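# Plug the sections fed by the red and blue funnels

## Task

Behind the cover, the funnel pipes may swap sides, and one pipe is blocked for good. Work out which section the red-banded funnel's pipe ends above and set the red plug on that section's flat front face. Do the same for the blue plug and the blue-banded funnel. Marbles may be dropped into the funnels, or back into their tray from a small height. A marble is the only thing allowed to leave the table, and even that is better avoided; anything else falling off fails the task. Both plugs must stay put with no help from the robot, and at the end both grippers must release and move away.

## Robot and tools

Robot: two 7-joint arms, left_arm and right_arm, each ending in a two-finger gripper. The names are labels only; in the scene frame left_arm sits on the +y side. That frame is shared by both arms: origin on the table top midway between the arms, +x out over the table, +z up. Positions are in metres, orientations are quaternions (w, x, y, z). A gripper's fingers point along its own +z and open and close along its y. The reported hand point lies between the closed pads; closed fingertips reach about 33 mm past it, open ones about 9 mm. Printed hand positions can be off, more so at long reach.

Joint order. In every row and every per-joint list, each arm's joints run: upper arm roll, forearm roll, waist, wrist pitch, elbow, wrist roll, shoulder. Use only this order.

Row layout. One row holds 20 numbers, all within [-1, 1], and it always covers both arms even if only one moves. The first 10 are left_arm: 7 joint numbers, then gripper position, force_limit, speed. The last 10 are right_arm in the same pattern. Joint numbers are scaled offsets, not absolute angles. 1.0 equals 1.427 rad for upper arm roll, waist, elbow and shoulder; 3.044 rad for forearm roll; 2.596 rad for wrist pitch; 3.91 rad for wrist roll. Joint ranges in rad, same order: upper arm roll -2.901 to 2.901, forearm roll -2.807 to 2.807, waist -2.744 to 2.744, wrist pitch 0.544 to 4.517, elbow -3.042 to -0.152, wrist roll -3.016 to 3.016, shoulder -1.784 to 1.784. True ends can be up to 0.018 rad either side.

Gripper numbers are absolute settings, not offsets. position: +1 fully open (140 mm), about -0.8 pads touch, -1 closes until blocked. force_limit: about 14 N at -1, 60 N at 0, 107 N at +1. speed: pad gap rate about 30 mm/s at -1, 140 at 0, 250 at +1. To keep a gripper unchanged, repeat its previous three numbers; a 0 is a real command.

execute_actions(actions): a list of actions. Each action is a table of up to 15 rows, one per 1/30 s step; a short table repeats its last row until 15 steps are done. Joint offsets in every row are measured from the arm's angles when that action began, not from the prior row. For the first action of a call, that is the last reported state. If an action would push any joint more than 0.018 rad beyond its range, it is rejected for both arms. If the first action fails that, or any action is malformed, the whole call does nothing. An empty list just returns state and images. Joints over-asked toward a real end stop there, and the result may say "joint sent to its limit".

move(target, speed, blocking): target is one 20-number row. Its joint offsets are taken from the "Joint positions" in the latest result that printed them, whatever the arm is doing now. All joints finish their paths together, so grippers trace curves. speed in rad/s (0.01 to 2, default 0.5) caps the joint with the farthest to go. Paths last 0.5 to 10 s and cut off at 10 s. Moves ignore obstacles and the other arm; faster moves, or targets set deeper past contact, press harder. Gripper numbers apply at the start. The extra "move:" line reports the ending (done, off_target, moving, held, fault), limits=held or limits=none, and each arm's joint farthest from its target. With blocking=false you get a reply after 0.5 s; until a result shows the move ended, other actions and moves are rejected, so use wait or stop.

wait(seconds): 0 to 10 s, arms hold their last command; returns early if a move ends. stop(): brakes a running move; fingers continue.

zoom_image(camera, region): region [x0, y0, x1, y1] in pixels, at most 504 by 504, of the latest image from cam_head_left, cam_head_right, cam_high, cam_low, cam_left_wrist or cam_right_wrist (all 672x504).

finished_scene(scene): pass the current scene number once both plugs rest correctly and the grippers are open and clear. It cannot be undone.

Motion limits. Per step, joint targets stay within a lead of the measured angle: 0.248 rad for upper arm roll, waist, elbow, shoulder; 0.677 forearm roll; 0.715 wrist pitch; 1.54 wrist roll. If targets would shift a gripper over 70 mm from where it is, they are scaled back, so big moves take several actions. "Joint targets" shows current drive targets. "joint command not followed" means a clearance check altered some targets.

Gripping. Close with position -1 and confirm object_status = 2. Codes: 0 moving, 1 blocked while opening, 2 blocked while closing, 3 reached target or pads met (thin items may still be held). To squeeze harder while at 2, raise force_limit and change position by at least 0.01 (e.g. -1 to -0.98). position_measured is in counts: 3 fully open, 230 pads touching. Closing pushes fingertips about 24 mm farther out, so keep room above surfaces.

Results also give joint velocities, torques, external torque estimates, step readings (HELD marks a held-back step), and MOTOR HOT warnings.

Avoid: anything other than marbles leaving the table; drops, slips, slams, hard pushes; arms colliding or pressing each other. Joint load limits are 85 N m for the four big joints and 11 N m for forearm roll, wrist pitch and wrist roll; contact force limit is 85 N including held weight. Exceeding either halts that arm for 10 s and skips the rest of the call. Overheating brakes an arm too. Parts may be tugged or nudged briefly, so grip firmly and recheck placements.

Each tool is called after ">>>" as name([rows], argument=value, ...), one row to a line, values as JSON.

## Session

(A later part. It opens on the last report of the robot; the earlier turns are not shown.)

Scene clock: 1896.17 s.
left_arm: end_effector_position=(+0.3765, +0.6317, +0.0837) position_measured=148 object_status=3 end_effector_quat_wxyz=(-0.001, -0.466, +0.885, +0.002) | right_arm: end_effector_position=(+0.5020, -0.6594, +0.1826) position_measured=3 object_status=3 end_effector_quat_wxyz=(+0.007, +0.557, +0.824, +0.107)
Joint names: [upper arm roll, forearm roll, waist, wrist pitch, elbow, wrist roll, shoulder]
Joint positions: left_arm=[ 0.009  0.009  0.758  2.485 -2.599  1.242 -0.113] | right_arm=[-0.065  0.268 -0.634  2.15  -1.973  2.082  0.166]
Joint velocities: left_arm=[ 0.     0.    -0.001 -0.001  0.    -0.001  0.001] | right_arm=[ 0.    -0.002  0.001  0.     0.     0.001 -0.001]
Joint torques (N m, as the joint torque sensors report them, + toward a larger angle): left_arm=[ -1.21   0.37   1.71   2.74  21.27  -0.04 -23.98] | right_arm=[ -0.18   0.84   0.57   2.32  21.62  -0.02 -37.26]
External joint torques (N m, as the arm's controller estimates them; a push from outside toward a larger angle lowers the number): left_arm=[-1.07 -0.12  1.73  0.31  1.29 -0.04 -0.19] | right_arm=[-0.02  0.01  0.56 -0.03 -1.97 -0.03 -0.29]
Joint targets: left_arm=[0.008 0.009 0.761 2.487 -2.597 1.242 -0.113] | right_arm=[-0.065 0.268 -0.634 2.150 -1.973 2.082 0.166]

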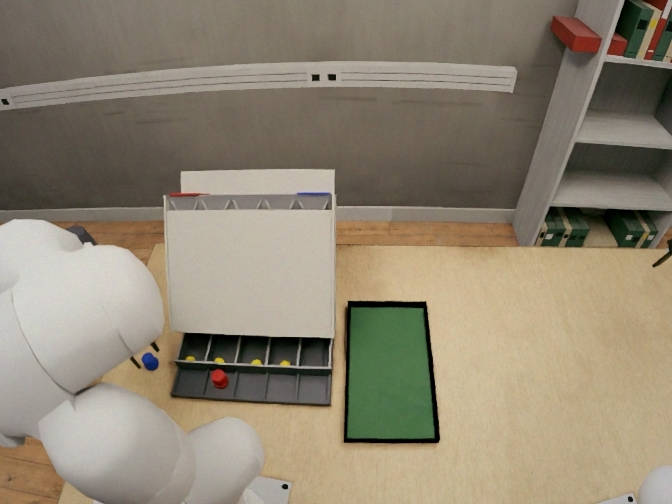

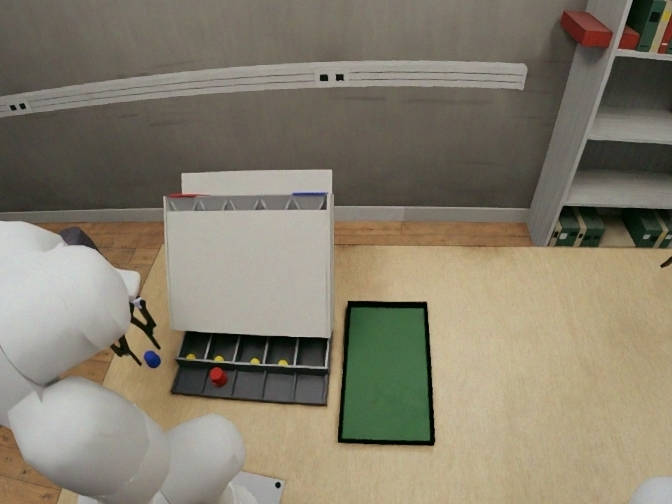

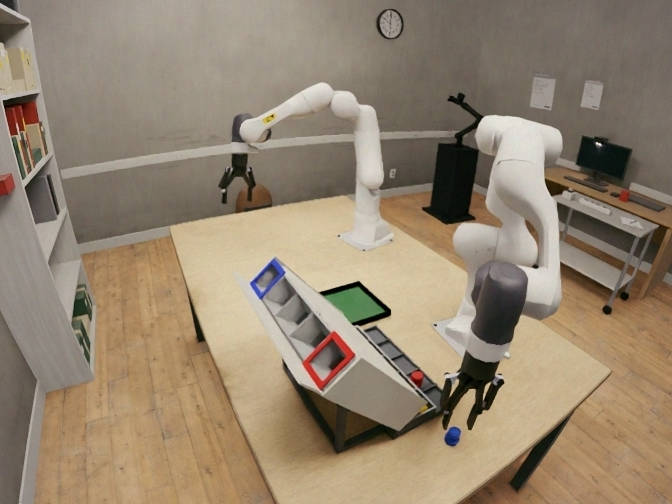

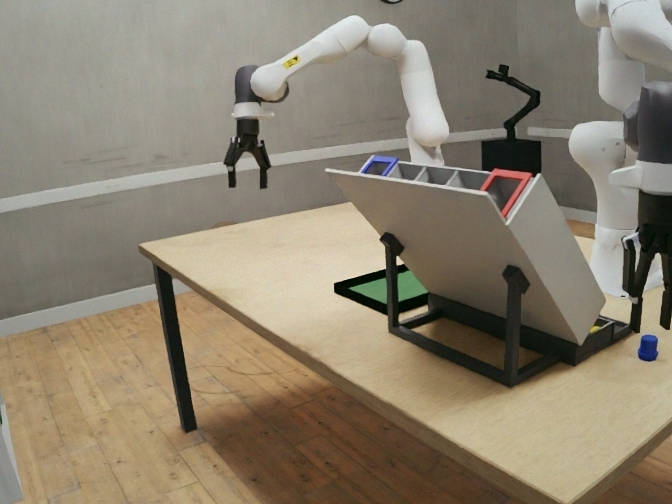

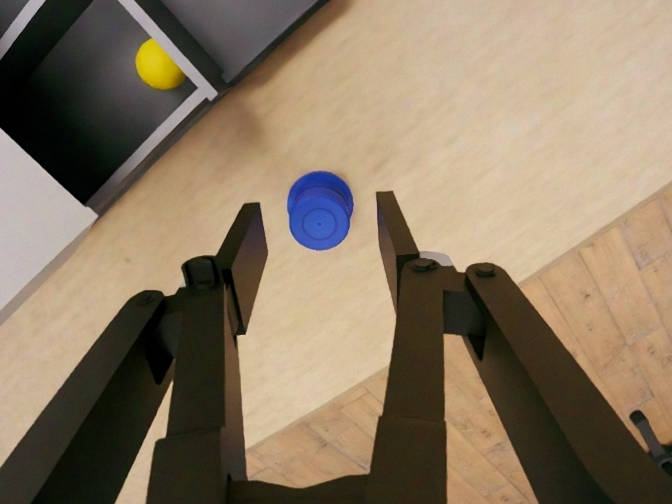

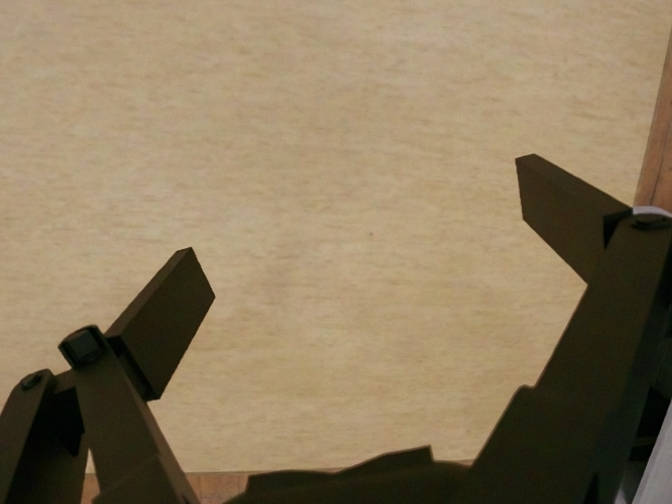

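>>> execute_actions([
  [[-0.0007,0,-0.0039,0.0050,0,0,0.0126,-0.15,0,0.5,0,0,0,0,0,0,0,1,-0.5,0],[-0.0007,0,-0.0039,0.0204,0,0,0.0301,-1,0,-0.3,0,0,0,0,0,0,0,1,-0.5,0],[-0.0007,0,-0.0039,0.0374,0,0,0.0456,-1,0,-0.3,0,0,0,0,0,0,0,1,-0.5,0],[-0.0007,0,-0.0039,0.0474,0,0,0.0547,-1,0,-0.3,0,0,0,0,0,0,0,1,-0.5,0],[-0.0007,0,-0.0039,0.0485,0,0,0.0589,-1,0,-0.3,0,0,0,0,0,0,0,1,-0.5,0],[-0.0007,0,-0.0039,0.0453,0,0,0.0589,-1,0,-0.3,0,0,0,0,0,0,0,1,-0.5,0],[-0.0007,0,-0.0039,0.0416,0,0,0.0589,-1,0,-0.3,0,0,0,0,0,0,0,1,-0.5,0],[-0.0007,0,-0.0039,0.0378,0,0,0.0589,-1,0,-0.3,0,0,0,0,0,0,0,1,-0.5,0],[-0.0007,0,-0.0039,0.0370,0,0,0.0589,-1,0,-0.3,0,0,0,0,0,0,0,1,-0.5,0],[-0.0007,0,-0.0039,0.0349,0,0,0.0589,-1,0,-0.3,0,0,0,0,0,0,0,1,-0.5,0],[-0.0007,0,-0.0039,0.0341,0,0,0.0589,-1,0,-0.3,0,0,0,0,0,0,0,1,-0.5,0],[-0.0007,0,-0.0039,0.0341,0,0,0.0589,-1,0,-0.3,0,0,0,0,0,0,0,1,-0.5,0],[-0.0007,0,-0.0039,0.0250,0,0,0.0406,-1,0,-0.3,0,0,0,0,0,0,0,1,-0.5,0],[-0.0007,0,-0.0060,0.0019,0,0,0.0126,-1,0,-0.3,0,0,0,0,0,0,0,1,-0.5,0],[-0.0007,0,-0.0088,-0.0096,0,0,-0.0168,-1,0,-0.3,0,0,0,0,0,0,0,1,-0.5,0]],
])

Scene clock: 1955.67 s.
left_arm: end_effector_position=(+0.3798, +0.6314, +0.0669) position_measured=193 object_status=0 end_effector_quat_wxyz=(+0.000, -0.463, +0.886, +0.002) | right_arm: end_effector_position=(+0.5020, -0.6594, +0.1826) position_measured=3 object_status=3 end_effector_quat_wxyz=(+0.007, +0.557, +0.824, +0.107)
Joint names: [upper arm roll, forearm roll, waist, wrist pitch, elbow, wrist roll, shoulder]
Joint positions: left_arm=[ 0.009  0.009  0.753  2.536 -2.602  1.242 -0.067] | right_arm=[-0.065  0.268 -0.634  2.15  -1.973  2.082  0.166]
Joint velocities: left_arm=[ 0.    -0.001 -0.057 -0.498 -0.07   0.001 -0.687] | right_arm=[-0.001 -0.002  0.001  0.     0.     0.001 -0.   ]
Joint torques (N m, as the joint torque sensors report them, + toward a larger angle): left_arm=[ -0.78   0.42  -1.23   3.43  24.73   0.02 -32.14] | right_arm=[  0.07   0.88   0.61   2.33  22.07   0.03 -37.66]
External joint torques (N m, as the arm's controller estimates them; a push from outside toward a larger angle lowers the number): left_arm=[ 0.03 -0.06 -1.04 -0.27 -0.59  0.02 -1.61] | right_arm=[ 0.24  0.05  0.6  -0.01 -1.5   0.02 -0.7 ]
Joint targets: left_arm=[0.008 0.009 0.746 2.460 -2.599 1.242 -0.137] | right_arm=[-0.065 0.268 -0.634 2.150 -1.973 2.082 0.166]
Step readings (joint positions):
0: left_arm=[0.009 0.009 0.758 2.485 -2.599 1.242 -0.113] | right_arm=[-0.065 0.268 -0.634 2.150 -1.973 2.082 0.166]
1: left_arm=[0.009 0.009 0.758 2.487 -2.598 1.242 -0.111] | right_arm=[-0.065 0.268 -0.634 2.150 -1.973 2.082 0.166]
2: left_arm=[0.009 0.009 0.757 2.495 -2.598 1.242 -0.104] | right_arm=[-0.065 0.268 -0.634 2.150 -1.973 2.082 0.166]
4: left_arm=[0.009 0.009 0.756 2.527 -2.597 1.242 -0.075] | right_arm=[-0.065 0.268 -0.634 2.150 -1.973 2.082 0.166]
8: left_arm=[0.009 0.009 0.755 2.564 -2.599 1.242 -0.036] | right_arm=[-0.065 0.268 -0.634 2.150 -1.973 2.082 0.166]
15: Joint positions above

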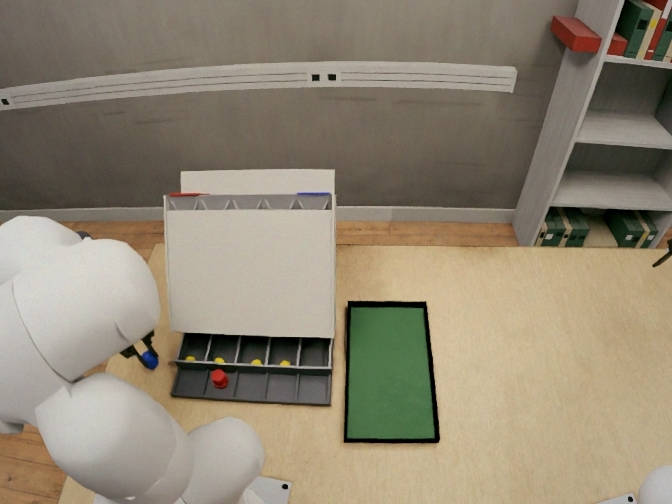

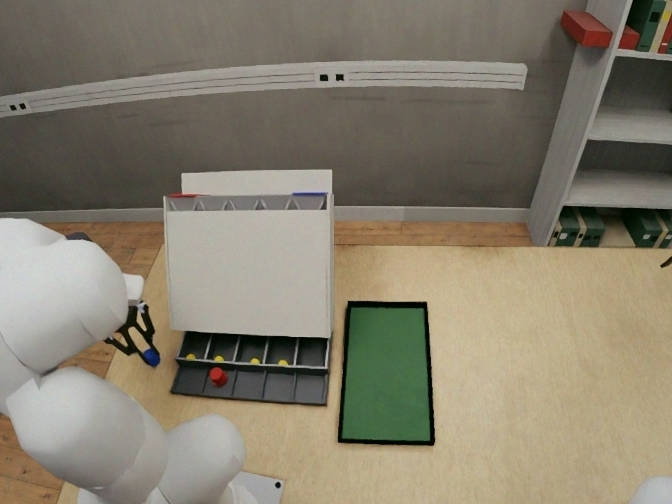

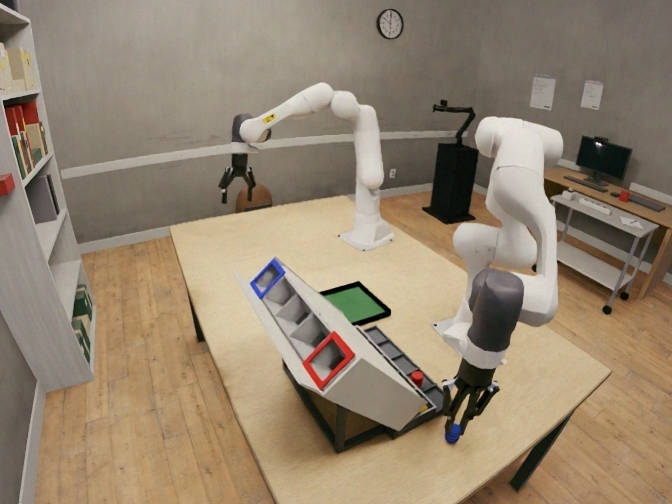

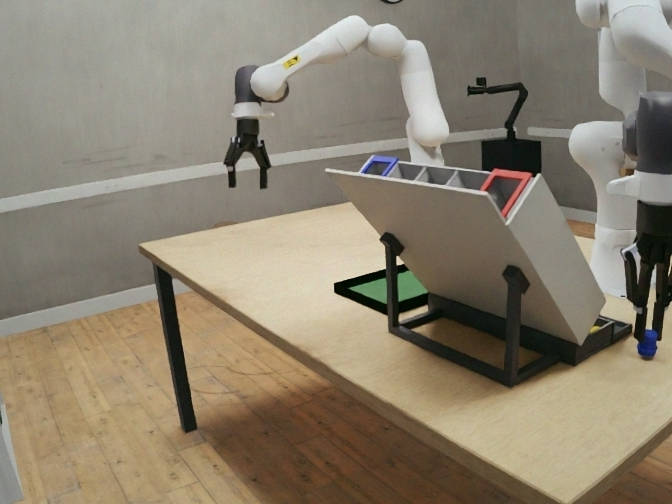

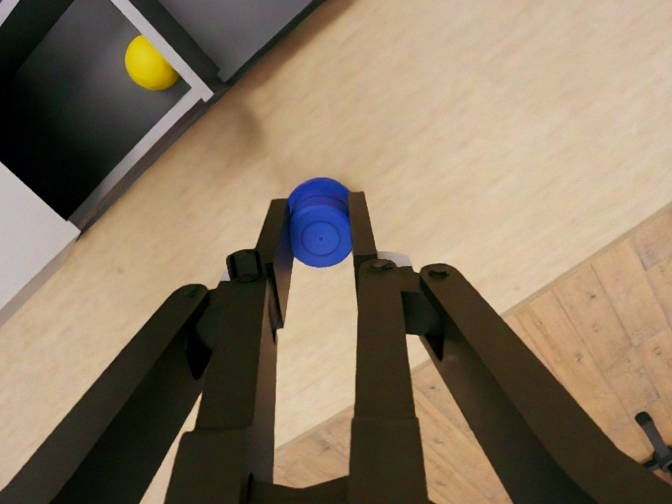

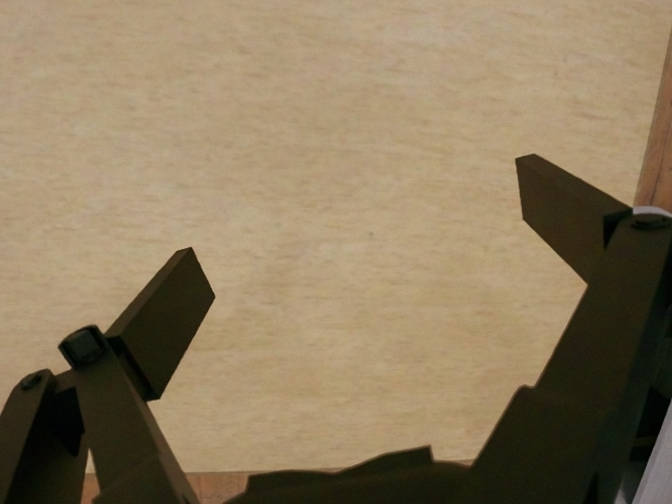

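>>> execute_actions(actions=[])

>>> zoom_image(camera="cam_low", region=[560, 250, 672, 380])

>>> zoom_image(camera="cam_left_wrist", region=[220, 130, 440, 350])

Scene clock: 1958.00 s.
left_arm: end_effector_position=(+0.3784, +0.6276, +0.0921) position_measured=193 object_status=2 end_effector_quat_wxyz=(-0.000, -0.461, +0.887, +0.002) | right_arm: end_effector_position=(+0.5020, -0.6594, +0.1826) position_measured=3 object_status=3 end_effector_quat_wxyz=(+0.007, +0.557, +0.824, +0.107)
Joint names: [upper arm roll, forearm roll, waist, wrist pitch, elbow, wrist roll, shoulder]
Joint positions: left_arm=[ 0.009  0.009  0.748  2.462 -2.597  1.242 -0.136] | right_arm=[-0.065  0.268 -0.634  2.15  -1.973  2.082  0.166]
Joint velocities: left_arm=[-0.    -0.001 -0.001  0.    -0.001  0.002  0.   ] | right_arm=[ 0.001 -0.001  0.    -0.     0.002 -0.001  0.001]
Joint torques (N m, as the joint torque sensors report them, + toward a larger angle): left_arm=[ -0.94   0.5   -1.1    2.19  19.63  -0.02 -24.81] | right_arm=[ -0.13   0.82   0.67   2.3   22.02   0.06 -37.61]
External joint torques (N m, as the arm's controller estimates them; a push from outside toward a larger angle lowers the number): left_arm=[-0.8   0.   -1.11 -0.22 -0.59 -0.02 -1.57] | right_arm=[ 0.14 -0.01  0.78 -0.07 -1.65  0.04 -0.57]
Joint targets: left_arm=[0.008 0.009 0.746 2.460 -2.599 1.242 -0.137] | right_arm=[-0.065 0.268 -0.634 2.150 -1.973 2.082 0.166]

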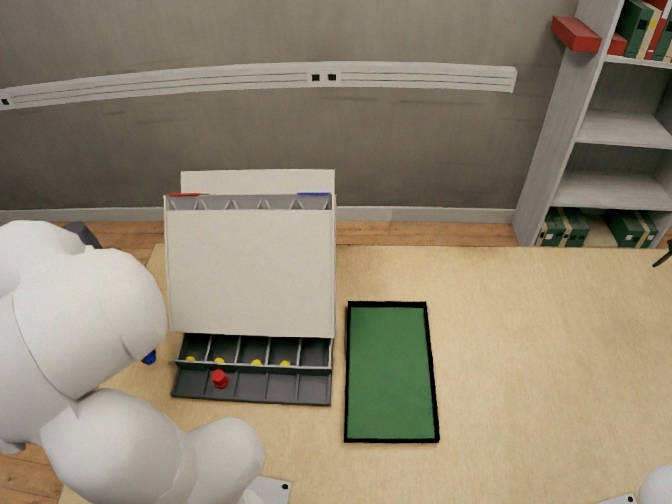

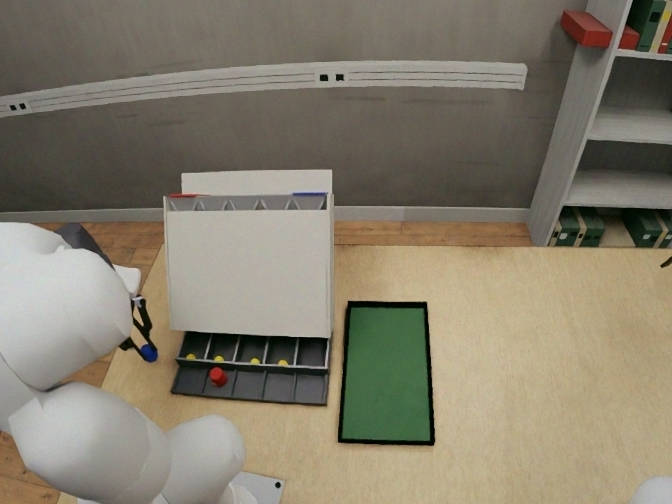

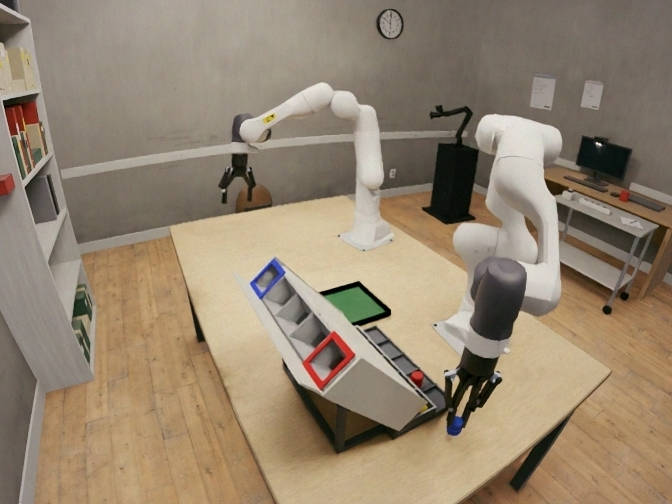

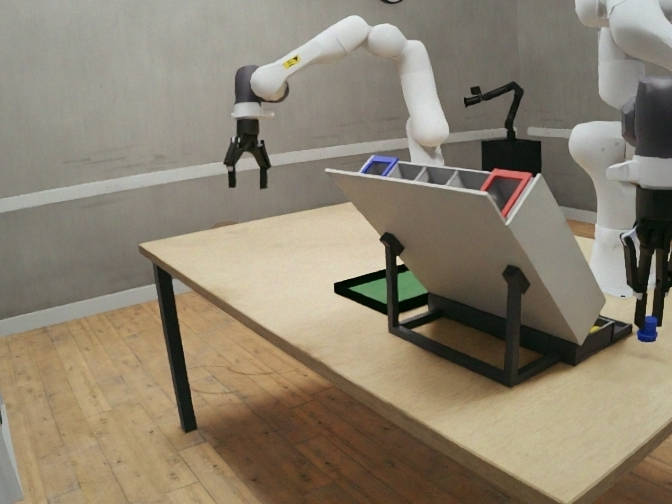

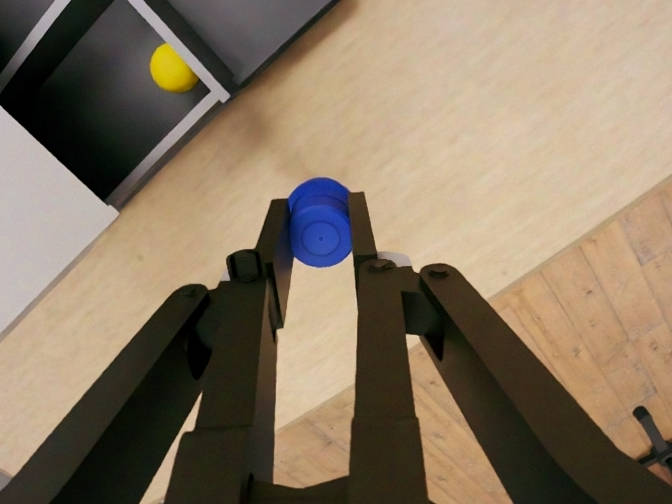

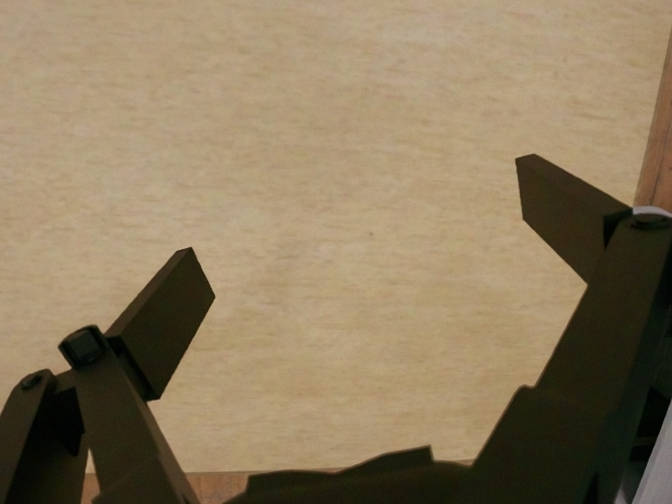

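Region (560, 250, 672, 380) of cam_low's 672x504 image, scaled by 3.877, with more detail than that image has; it fills the left 434 columns of this view, and the rest is white.

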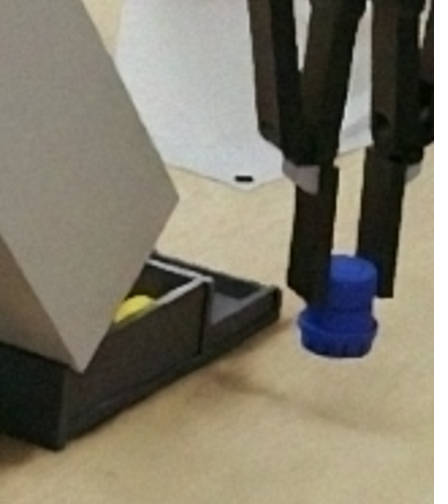

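Region (220, 130, 440, 350) of cam_left_wrist's 672x504 image, scaled by 2.291, with more detail than that image has.

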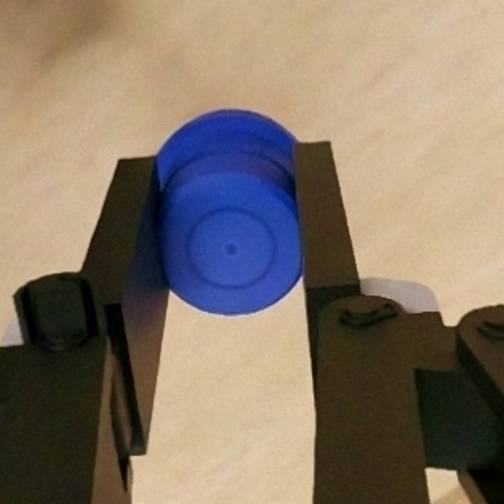

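>>> execute_actions([
  [[-0.0007,0,-0.0050,-0.0027,-0.0073,0,-0.0135,-1,0,-0.3,0,0,0,0,0,0,0,1,-0.5,0],[-0.0007,0,-0.0149,-0.0104,-0.0218,0,-0.0404,-1,0,-0.3,0,0,0,0,0,0,0,1,-0.5,0],[-0.0007,0,-0.0280,-0.0258,-0.0411,0,-0.0762,-1,0,-0.3,0,0,0,0,0,0,0,1,-0.5,0],[-0.0007,0,-0.0499,-0.0424,-0.0638,0,-0.1112,-1,0,-0.3,0,0,0,0,0,0,0,1,-0.5,0],[-0.0007,0,-0.0750,-0.0489,-0.0867,0,-0.1430,-1,0,-0.3,0,0,0,0,0,0,0,1,-0.5,0],[-0.0007,0,-0.1012,-0.0528,-0.1088,0,-0.1732,-1,0,-0.3,0,0,0,0,0,0,0,1,-0.5,0],[-0.0007,0,-0.1323,-0.0528,-0.1268,0,-0.1953,-1,0,-0.3,0,0,0,0,0,0,0,1,-0.5,0],[-0.0007,0,-0.1634,-0.0528,-0.1449,0,-0.2174,-1,0,-0.3,0,0,0,0,0,0,0,1,-0.5,0],[-0.0007,0,-0.1971,-0.0528,-0.1601,0,-0.2371,-1,0,-0.3,0,0,0,0,0,0,0,1,-0.5,0],[-0.0007,0,-0.2324,-0.0528,-0.1737,0,-0.2554,-1,0,-0.3,0,0,0,0,0,0,0,1,-0.5,0],[-0.0007,0,-0.2683,-0.0566,-0.1867,0,-0.2727,-1,0,-0.3,0,0,0,0,0,0,0,1,-0.5,0],[-0.0007,0,-0.3070,-0.0566,-0.1962,0,-0.2838,-1,0,-0.3,0,0,0,0,0,0,0,1,-0.5,0],[-0.0007,0,-0.3458,-0.0566,-0.2039,0,-0.2922,-1,0,-0.3,0,0,0,0,0,0,0,1,-0.5,0],[-0.0007,0,-0.3851,-0.0566,-0.2091,0,-0.2978,-1,0,-0.3,0,0,0,0,0,0,0,1,-0.5,0],[-0.0007,0,-0.4253,-0.0539,-0.2123,0,-0.3006,-1,0,-0.3,0,0,0,0,0,0,0,1,-0.5,0]],
  [[0,0,-0.1280,-0.0015,-0.0180,0,-0.0144,-1,0,-0.3,0,0,0,0,0,0,0,1,-0.5,0],[0,0,-0.1681,0.0019,-0.0201,0,-0.0130,-1,0,-0.3,0,0,0,0,0,0,0,1,-0.5,0],[0,0,-0.2081,0.0065,-0.0220,0,-0.0095,-1,0,-0.3,0,0,0,0,0,0,0,1,-0.5,0],[0,0,-0.2479,0.0139,-0.0230,0,-0.0021,-1,0,-0.3,0,0,0,0,0,0,0,1,-0.5,0],[0,0,-0.2875,0.0227,-0.0231,0,0.0098,-1,0,-0.3,0,0,0,0,0,0,0,1,-0.5,0],[0,0,-0.3263,0.0347,-0.0231,0,0.0263,-1,0,-0.3,0,0,0,0,0,0,0,1,-0.5,0],[0,0,-0.3618,0.0508,-0.0231,0,0.0492,-1,0,-0.3,0,0,0,0,0,0,0,1,-0.5,0],[0,0,-0.3904,0.0682,-0.0231,0,0.0677,-1,0,-0.3,0,0,0,0,0,0,0,1,-0.5,0],[0,0,-0.4111,0.0794,-0.0231,0,0.0845,-1,0,-0.3,0,0,0,0,0,0,0,1,-0.5,0],[0,0,-0.4219,0.0901,-0.0252,0,0.1045,-1,0,-0.3,0,0,0,0,0,0,0,1,-0.5,0],[0,0,-0.4275,0.1032,-0.0270,0,0.1177,-1,0,-0.3,0,0,0,0,0,0,0,1,-0.5,0],[0,0,-0.4303,0.1079,-0.0280,0,0.1266,-1,0,-0.3,0,0,0,0,0,0,0,1,-0.5,0],[0,0,-0.4303,0.1071,-0.0280,0,0.1310,-1,0,-0.3,0,0,0,0,0,0,0,1,-0.5,0],[0,0,-0.4303,0.1079,-0.0280,0,0.1310,-1,0,-0.3,0,0,0,0,0,0,0,1,-0.5,0],[0,0,-0.4303,0.0871,-0.0280,0,0.1310,-1,0,-0.3,0,0,0,0,0,0,0,1,-0.5,0]],
])

Scene clock: 2079.00 s.
left_arm: end_effector_position=(+0.3306, +0.2224, +0.0665) position_measured=193 object_status=2 end_effector_quat_wxyz=(-0.002, +0.069, +0.998, +0.003) | right_arm: end_effector_position=(+0.5020, -0.6594, +0.1826) position_measured=3 object_status=3 end_effector_quat_wxyz=(+0.007, +0.557, +0.824, +0.107)
Joint names: [upper arm roll, forearm roll, waist, wrist pitch, elbow, wrist roll, shoulder]
Joint positions: left_arm=[ 0.004  0.009 -0.342  2.542 -2.913  1.242 -0.365] | right_arm=[-0.065  0.268 -0.634  2.15  -1.973  2.082  0.166]
Joint velocities: left_arm=[ 0.008  0.001 -0.117  0.086 -0.025 -0.002  0.18 ] | right_arm=[-0.    -0.001  0.     0.    -0.001  0.    -0.001]
Joint torques (N m, as the joint torque sensors report them, + toward a larger angle): left_arm=[  1.22   0.39  -0.57   3.11  19.42  -0.02 -17.38] | right_arm=[ -0.28   0.86   0.52   2.3   22.04   0.03 -37.23]
External joint torques (N m, as the arm's controller estimates them; a push from outside toward a larger angle lowers the number): left_arm=[ 0.49  0.08 -1.79  0.38 -1.26 -0.02  0.04] | right_arm=[-0.06  0.04  0.58 -0.04 -1.5   0.01 -0.3 ]
External joint torques at the end of the 1st action: left_arm=[-0.22 -0.11 -1.02 -0.36 -1.31 -0.06 -1.45] | right_arm=[-0.24  0.01  0.5  -0.03 -1.71  0.05 -0.47]
Joint targets: left_arm=[0.008 0.009 -0.352 2.561 -2.914 1.242 -0.353] | right_arm=[-0.065 0.268 -0.634 2.150 -1.973 2.082 0.166]
Step readings (joint positions; steps 1 to 15: 1st action; 16 to 30: 2nd action):
0: left_arm=[0.009 0.009 0.748 2.462 -2.597 1.242 -0.136] | right_arm=[-0.065 0.268 -0.634 2.150 -1.973 2.082 0.166]
1: left_arm=[0.009 0.009 0.748 2.461 -2.599 1.242 -0.138] | right_arm=[-0.065 0.268 -0.634 2.150 -1.973 2.082 0.166]
2: left_arm=[0.010 0.009 0.744 2.457 -2.607 1.242 -0.149] | right_arm=[-0.065 0.268 -0.634 2.150 -1.973 2.082 0.166]
4: left_arm=[0.012 0.009 0.721 2.432 -2.641 1.242 -0.204] | right_arm=[-0.065 0.268 -0.634 2.150 -1.973 2.082 0.166]
8: left_arm=[0.012 0.009 0.602 2.376 -2.742 1.242 -0.368] | right_arm=[-0.065 0.268 -0.634 2.150 -1.973 2.082 0.166]
15: left_arm=[0.008 0.009 0.262 2.334 -2.874 1.242 -0.540] | right_arm=[-0.065 0.268 -0.634 2.150 -1.973 2.082 0.166]
16: left_arm=[0.008 0.009 0.205 2.334 -2.882 1.242 -0.548] | right_arm=[-0.065 0.268 -0.634 2.150 -1.973 2.082 0.166]
17: left_arm=[0.008 0.009 0.148 2.335 -2.888 1.242 -0.552] | right_arm=[-0.065 0.268 -0.634 2.150 -1.973 2.082 0.166]
19: left_arm=[0.008 0.009 0.033 2.342 -2.896 1.242 -0.552] | right_arm=[-0.065 0.268 -0.634 2.150 -1.973 2.082 0.166]
23: left_arm=[0.007 0.009 -0.187 2.404 -2.899 1.242 -0.499] | right_arm=[-0.065 0.268 -0.634 2.150 -1.973 2.082 0.166]
30: Joint positions above

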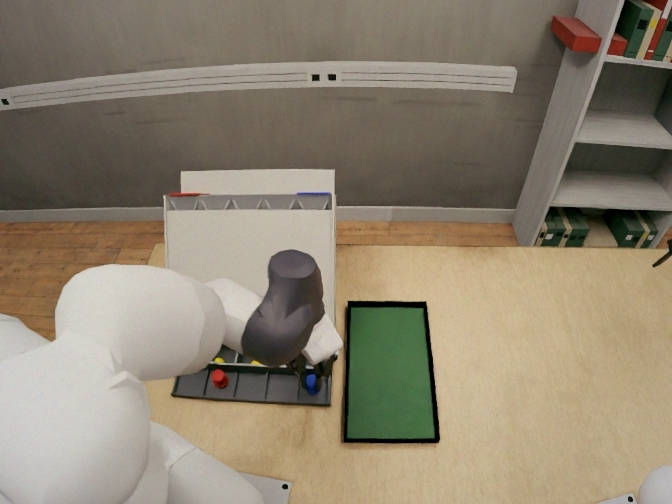

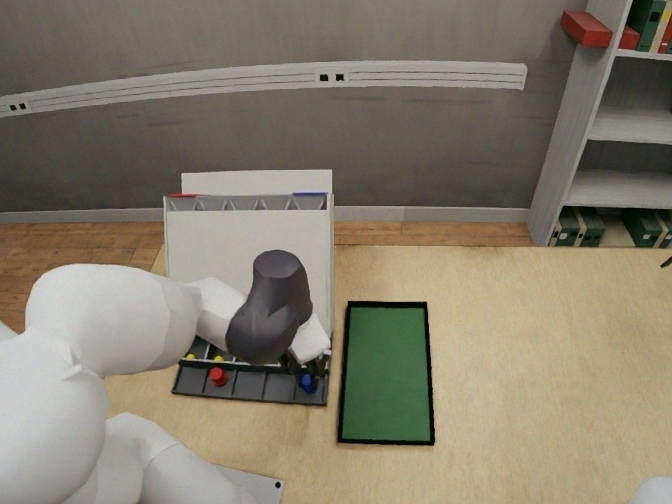

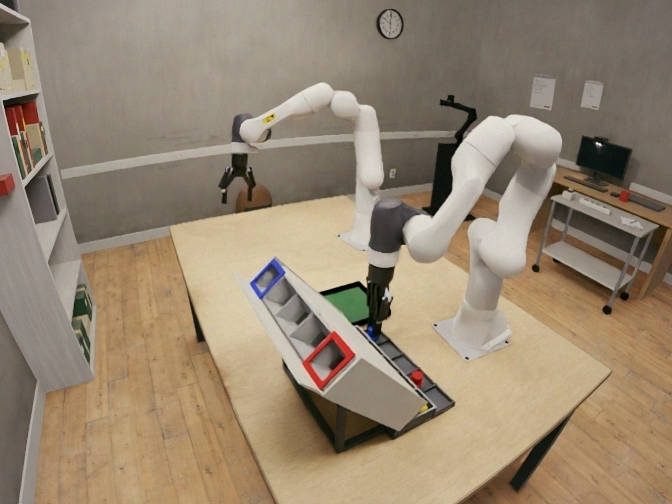

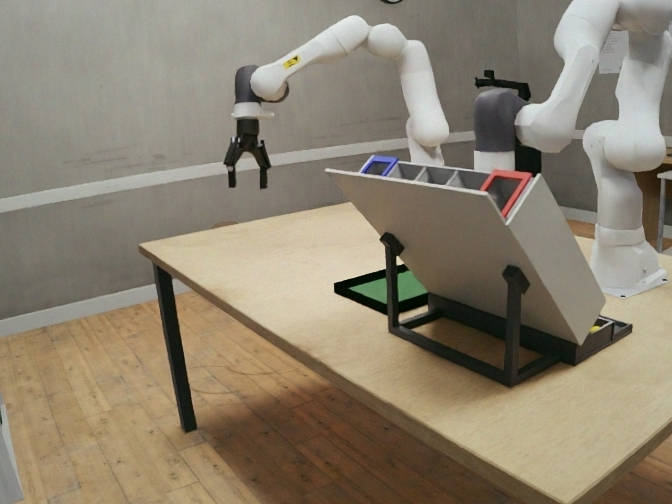

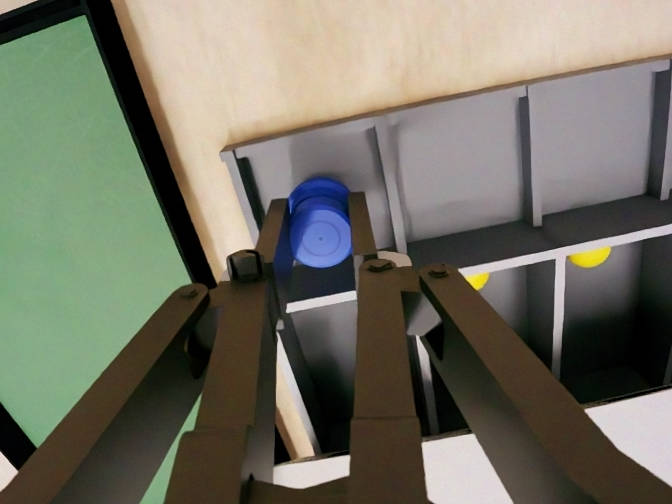

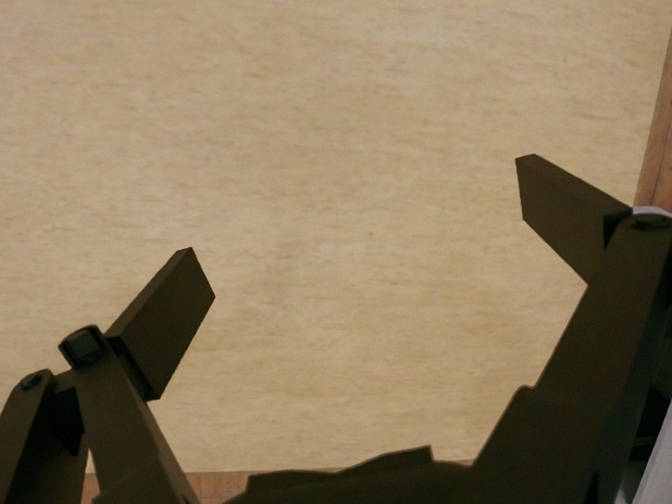

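>>> execute_actions(actions=[])

>>> zoom_image(camera="cam_left_wrist", region=[190, 90, 450, 330])

Scene clock: 2080.63 s.
left_arm: end_effector_position=(+0.3316, +0.2196, +0.0645) position_measured=193 object_status=2 end_effector_quat_wxyz=(+0.001, +0.071, +0.997, +0.001) | right_arm: end_effector_position=(+0.5020, -0.6594, +0.1826) position_measured=3 object_status=3 end_effector_quat_wxyz=(+0.007, +0.557, +0.824, +0.107)
Joint names: [upper arm roll, forearm roll, waist, wrist pitch, elbow, wrist roll, shoulder]
Joint positions: left_arm=[ 0.007  0.009 -0.35   2.558 -2.914  1.242 -0.356] | right_arm=[-0.065  0.268 -0.634  2.15  -1.973  2.082  0.166]
Joint velocities: left_arm=[-0.001 -0.    -0.     0.001 -0.     0.001  0.   ] | right_arm=[-0.001  0.    -0.001 -0.     0.     0.001 -0.   ]
Joint torques (N m, as the joint torque sensors report them, + toward a larger angle): left_arm=[ -0.33   0.46  -1.5    2.76  18.8   -0.02 -13.34] | right_arm=[ -0.03   0.85   0.68   2.31  21.9    0.02 -37.62]
External joint torques (N m, as the arm's controller estimates them; a push from outside toward a larger angle lowers the number): left_arm=[ 0.04  0.01 -1.49  0.33 -0.2  -0.02  0.93] | right_arm=[ 0.27  0.02  0.83 -0.05 -1.72  0.   -0.6 ]
Joint targets: left_arm=[0.008 0.009 -0.352 2.561 -2.914 1.242 -0.353] | right_arm=[-0.065 0.268 -0.634 2.150 -1.973 2.082 0.166]

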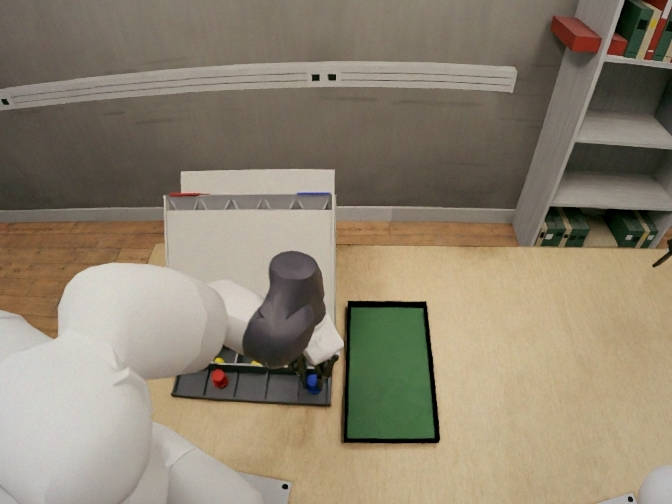

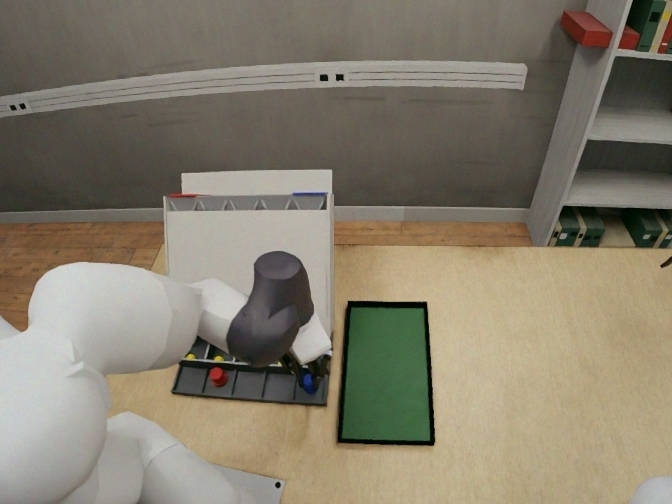

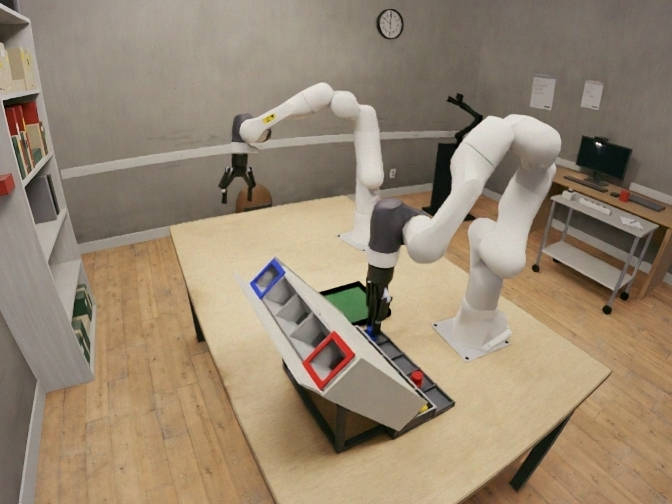

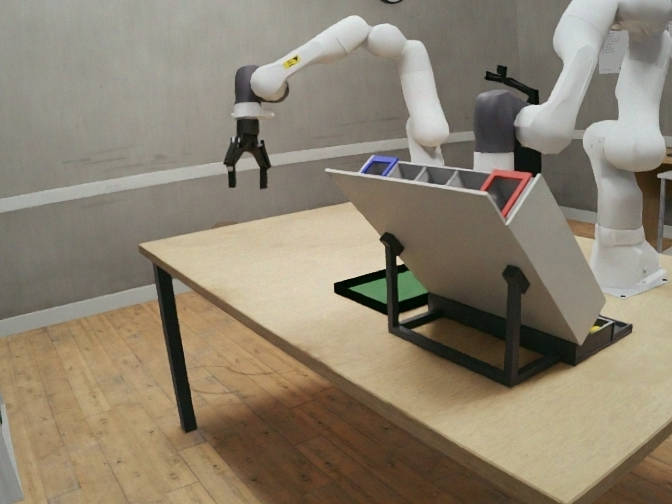

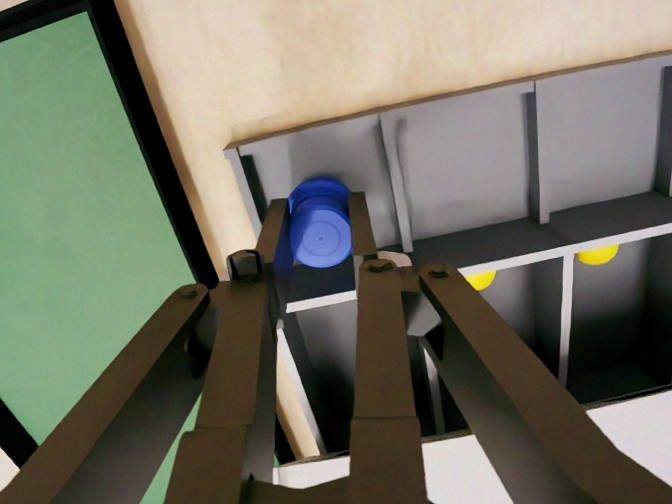

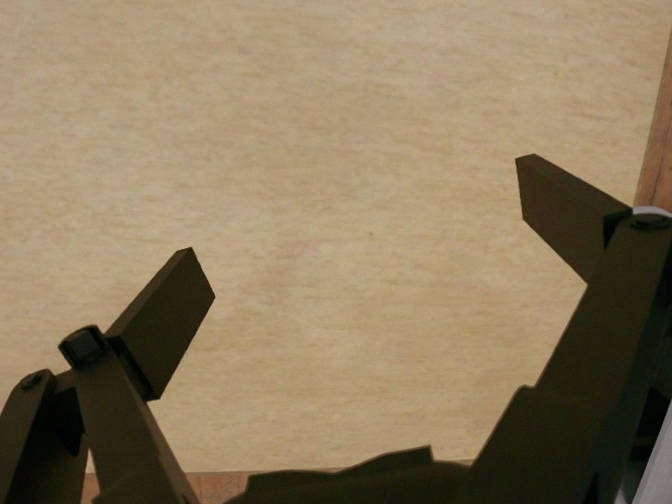

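Region (190, 90, 450, 330) of cam_left_wrist's 672x504 image, scaled by 1.938, with more detail than that image has; it fills the top 465 rows of this view, and the rest is white.

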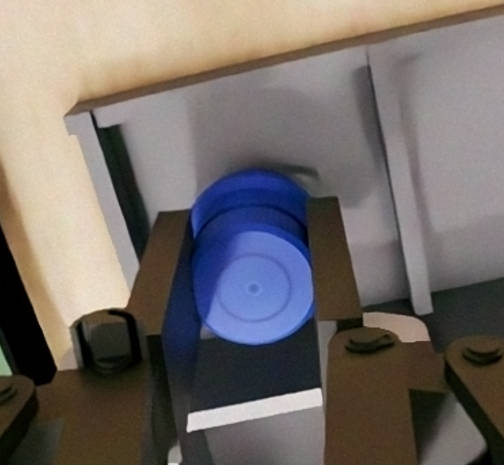

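>>> execute_actions([
  [[0.0007,0,0.0070,0.0085,-0.0014,0,0.0098,-1,0,-0.3,0,0,0,0,0,0,0,1,-0.5,0],[0.0007,0,0.0070,0.0123,-0.0014,0,0.0098,-1,0,-0.3,0,0,0,0,0,0,0,1,-0.5,0],[0.0007,0,0.0070,0.0116,-0.0014,0,0.0098,-0.25,0,0.5,0,0,0,0,0,0,0,1,-0.5,0],[0.0007,0,0.0070,0.0092,-0.0014,0,0.0098,-0.25,0,0.5,0,0,0,0,0,0,0,1,-0.5,0],[0.0007,0,0.0070,0.0073,-0.0014,0,0.0098,-0.25,0,0.5,0,0,0,0,0,0,0,1,-0.5,0],[0.0007,0,0.0070,0.0065,-0.0014,0,0.0098,-0.25,0,0.5,0,0,0,0,0,0,0,1,-0.5,0],[0.0007,0,0.0070,-0.0102,0.0035,0,-0.0024,-0.25,0,0.5,0,0,0,0,0,0,0,1,-0.5,0],[0.0007,0,0.0070,-0.0310,0.0116,0,-0.0203,-0.25,0,0.5,0,0,0,0,0,0,0,1,-0.5,0],[0.0007,0,0.0070,-0.0570,0.0230,0,-0.0454,-0.25,0,0.5,0,0,0,0,0,0,0,1,-0.5,0],[0.0007,0,0.0070,-0.0830,0.0352,0,-0.0723,-0.25,0,0.5,0,0,0,0,0,0,0,1,-0.5,0],[0.0007,0,0.0070,-0.1038,0.0474,0,-0.0992,-0.25,0,0.5,0,0,0,0,0,0,0,1,-0.5,0],[0.0007,0,0.0070,-0.1142,0.0587,0,-0.1243,-0.25,0,0.5,0,0,0,0,0,0,0,1,-0.5,0],[0.0007,0,0.0070,-0.1142,0.0685,0,-0.1459,-0.25,0,0.5,0,0,0,0,0,0,0,1,-0.5,0],[0.0007,0,0.0070,-0.1090,0.0758,0,-0.1620,-0.25,0,0.5,0,0,0,0,0,0,0,1,-0.5,0],[0.0007,0,0.0070,-0.0757,0.0799,0,-0.1710,-0.25,0,0.5,0,0,0,0,0,0,0,1,-0.5,0]],
])

Scene clock: 2115.53 s.
left_arm: end_effector_position=(+0.3615, +0.2081, +0.1494) position_measured=160 object_status=0 end_effector_quat_wxyz=(+0.042, +0.067, +0.997, -0.016) | right_arm: end_effector_position=(+0.5020, -0.6594, +0.1826) position_measured=3 object_status=3 end_effector_quat_wxyz=(+0.007, +0.557, +0.824, +0.107)
Joint names: [upper arm roll, forearm roll, waist, wrist pitch, elbow, wrist roll, shoulder]
Joint positions: left_arm=[ 0.007  0.009 -0.342  2.369 -2.826  1.242 -0.547] | right_arm=[-0.065  0.268 -0.634  2.15  -1.973  2.082  0.166]
Joint velocities: left_arm=[-0.001  0.001  0.001  0.     0.392  0.001 -0.776] | right_arm=[ 0.     0.    -0.002 -0.     0.001 -0.    -0.   ]
Joint torques (N m, as the joint torque sensors report them, + toward a larger angle): left_arm=[-0.26  0.57  1.11  1.5  18.78  0.04 -6.26] | right_arm=[ -0.17   0.85   0.73   2.26  22.12   0.01 -37.28]
External joint torques (N m, as the arm's controller estimates them; a push from outside toward a larger angle lowers the number): left_arm=[ 0.38 -0.07  1.18 -0.33  1.05  0.03 -2.11] | right_arm=[ 0.15  0.02  0.9  -0.09 -1.46  0.   -0.32]
Joint targets: left_arm=[0.008 0.009 -0.340 2.362 -2.800 1.242 -0.600] | right_arm=[-0.065 0.268 -0.634 2.150 -1.973 2.082 0.166]
Step readings (joint positions):
0: left_arm=[0.007 0.009 -0.350 2.558 -2.914 1.242 -0.356] | right_arm=[-0.065 0.268 -0.634 2.150 -1.973 2.082 0.166]
1: left_arm=[0.007 0.009 -0.348 2.562 -2.914 1.242 -0.354] | right_arm=[-0.065 0.268 -0.634 2.150 -1.973 2.082 0.166]
2: left_arm=[0.007 0.009 -0.346 2.566 -2.914 1.242 -0.351] | right_arm=[-0.065 0.268 -0.634 2.150 -1.973 2.082 0.166]
4: left_arm=[0.007 0.009 -0.344 2.572 -2.914 1.242 -0.347] | right_arm=[-0.065 0.268 -0.634 2.150 -1.973 2.082 0.166]
8: left_arm=[0.007 0.009 -0.342 2.552 -2.912 1.242 -0.354] | right_arm=[-0.065 0.268 -0.634 2.150 -1.973 2.082 0.166]
15: Joint positions above

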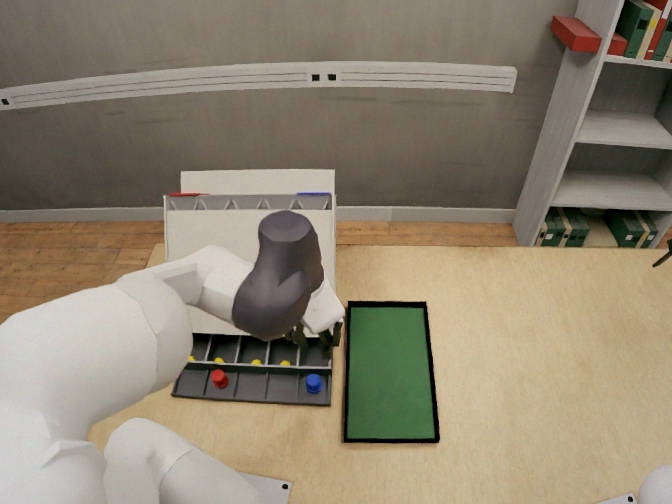

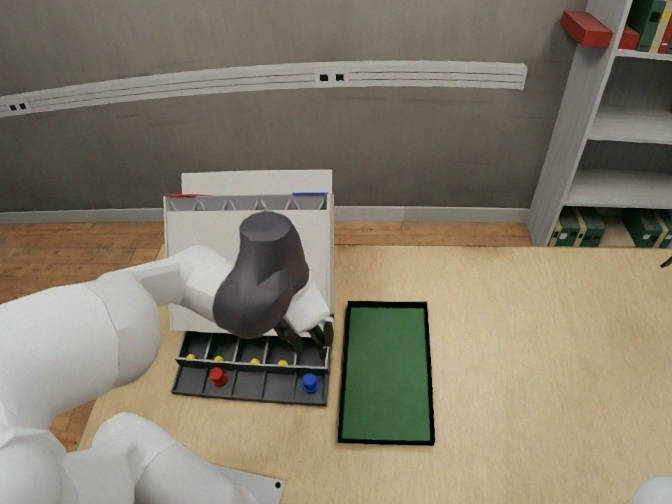

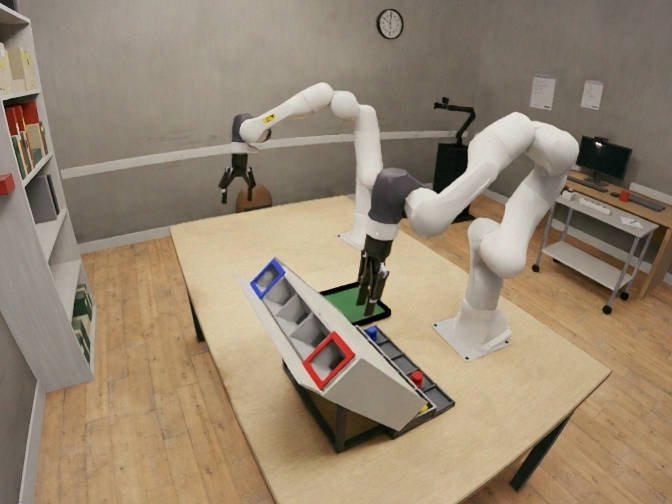

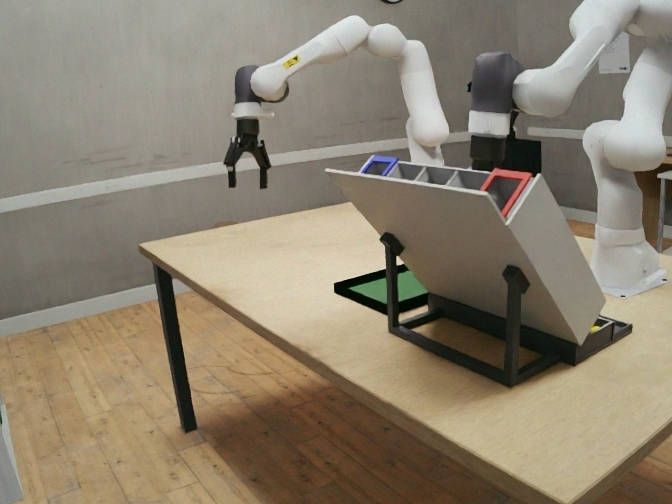

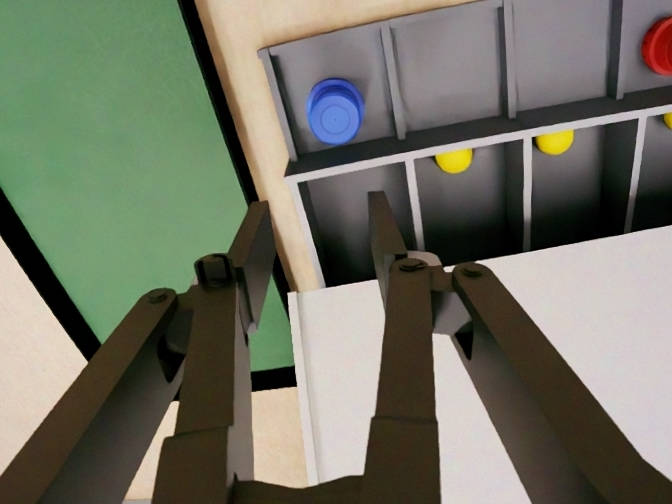

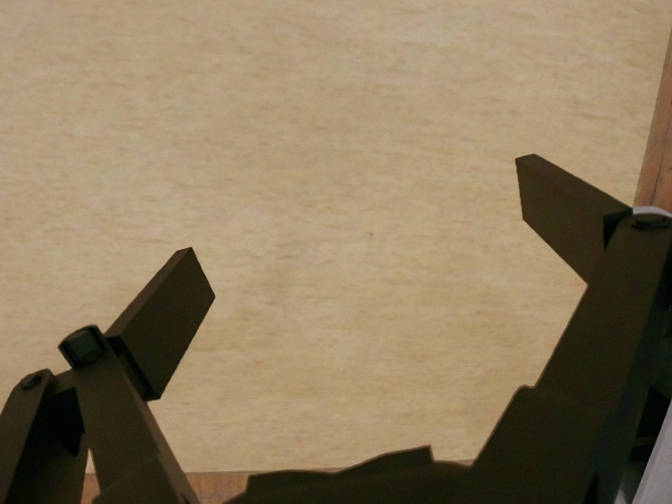

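The blue plug is now on S1, the only section no marble reached, and the red plug is still on S4. The arm is clear of both.

>>> finished_scene(scene=2)

The scene is finished: the task was done.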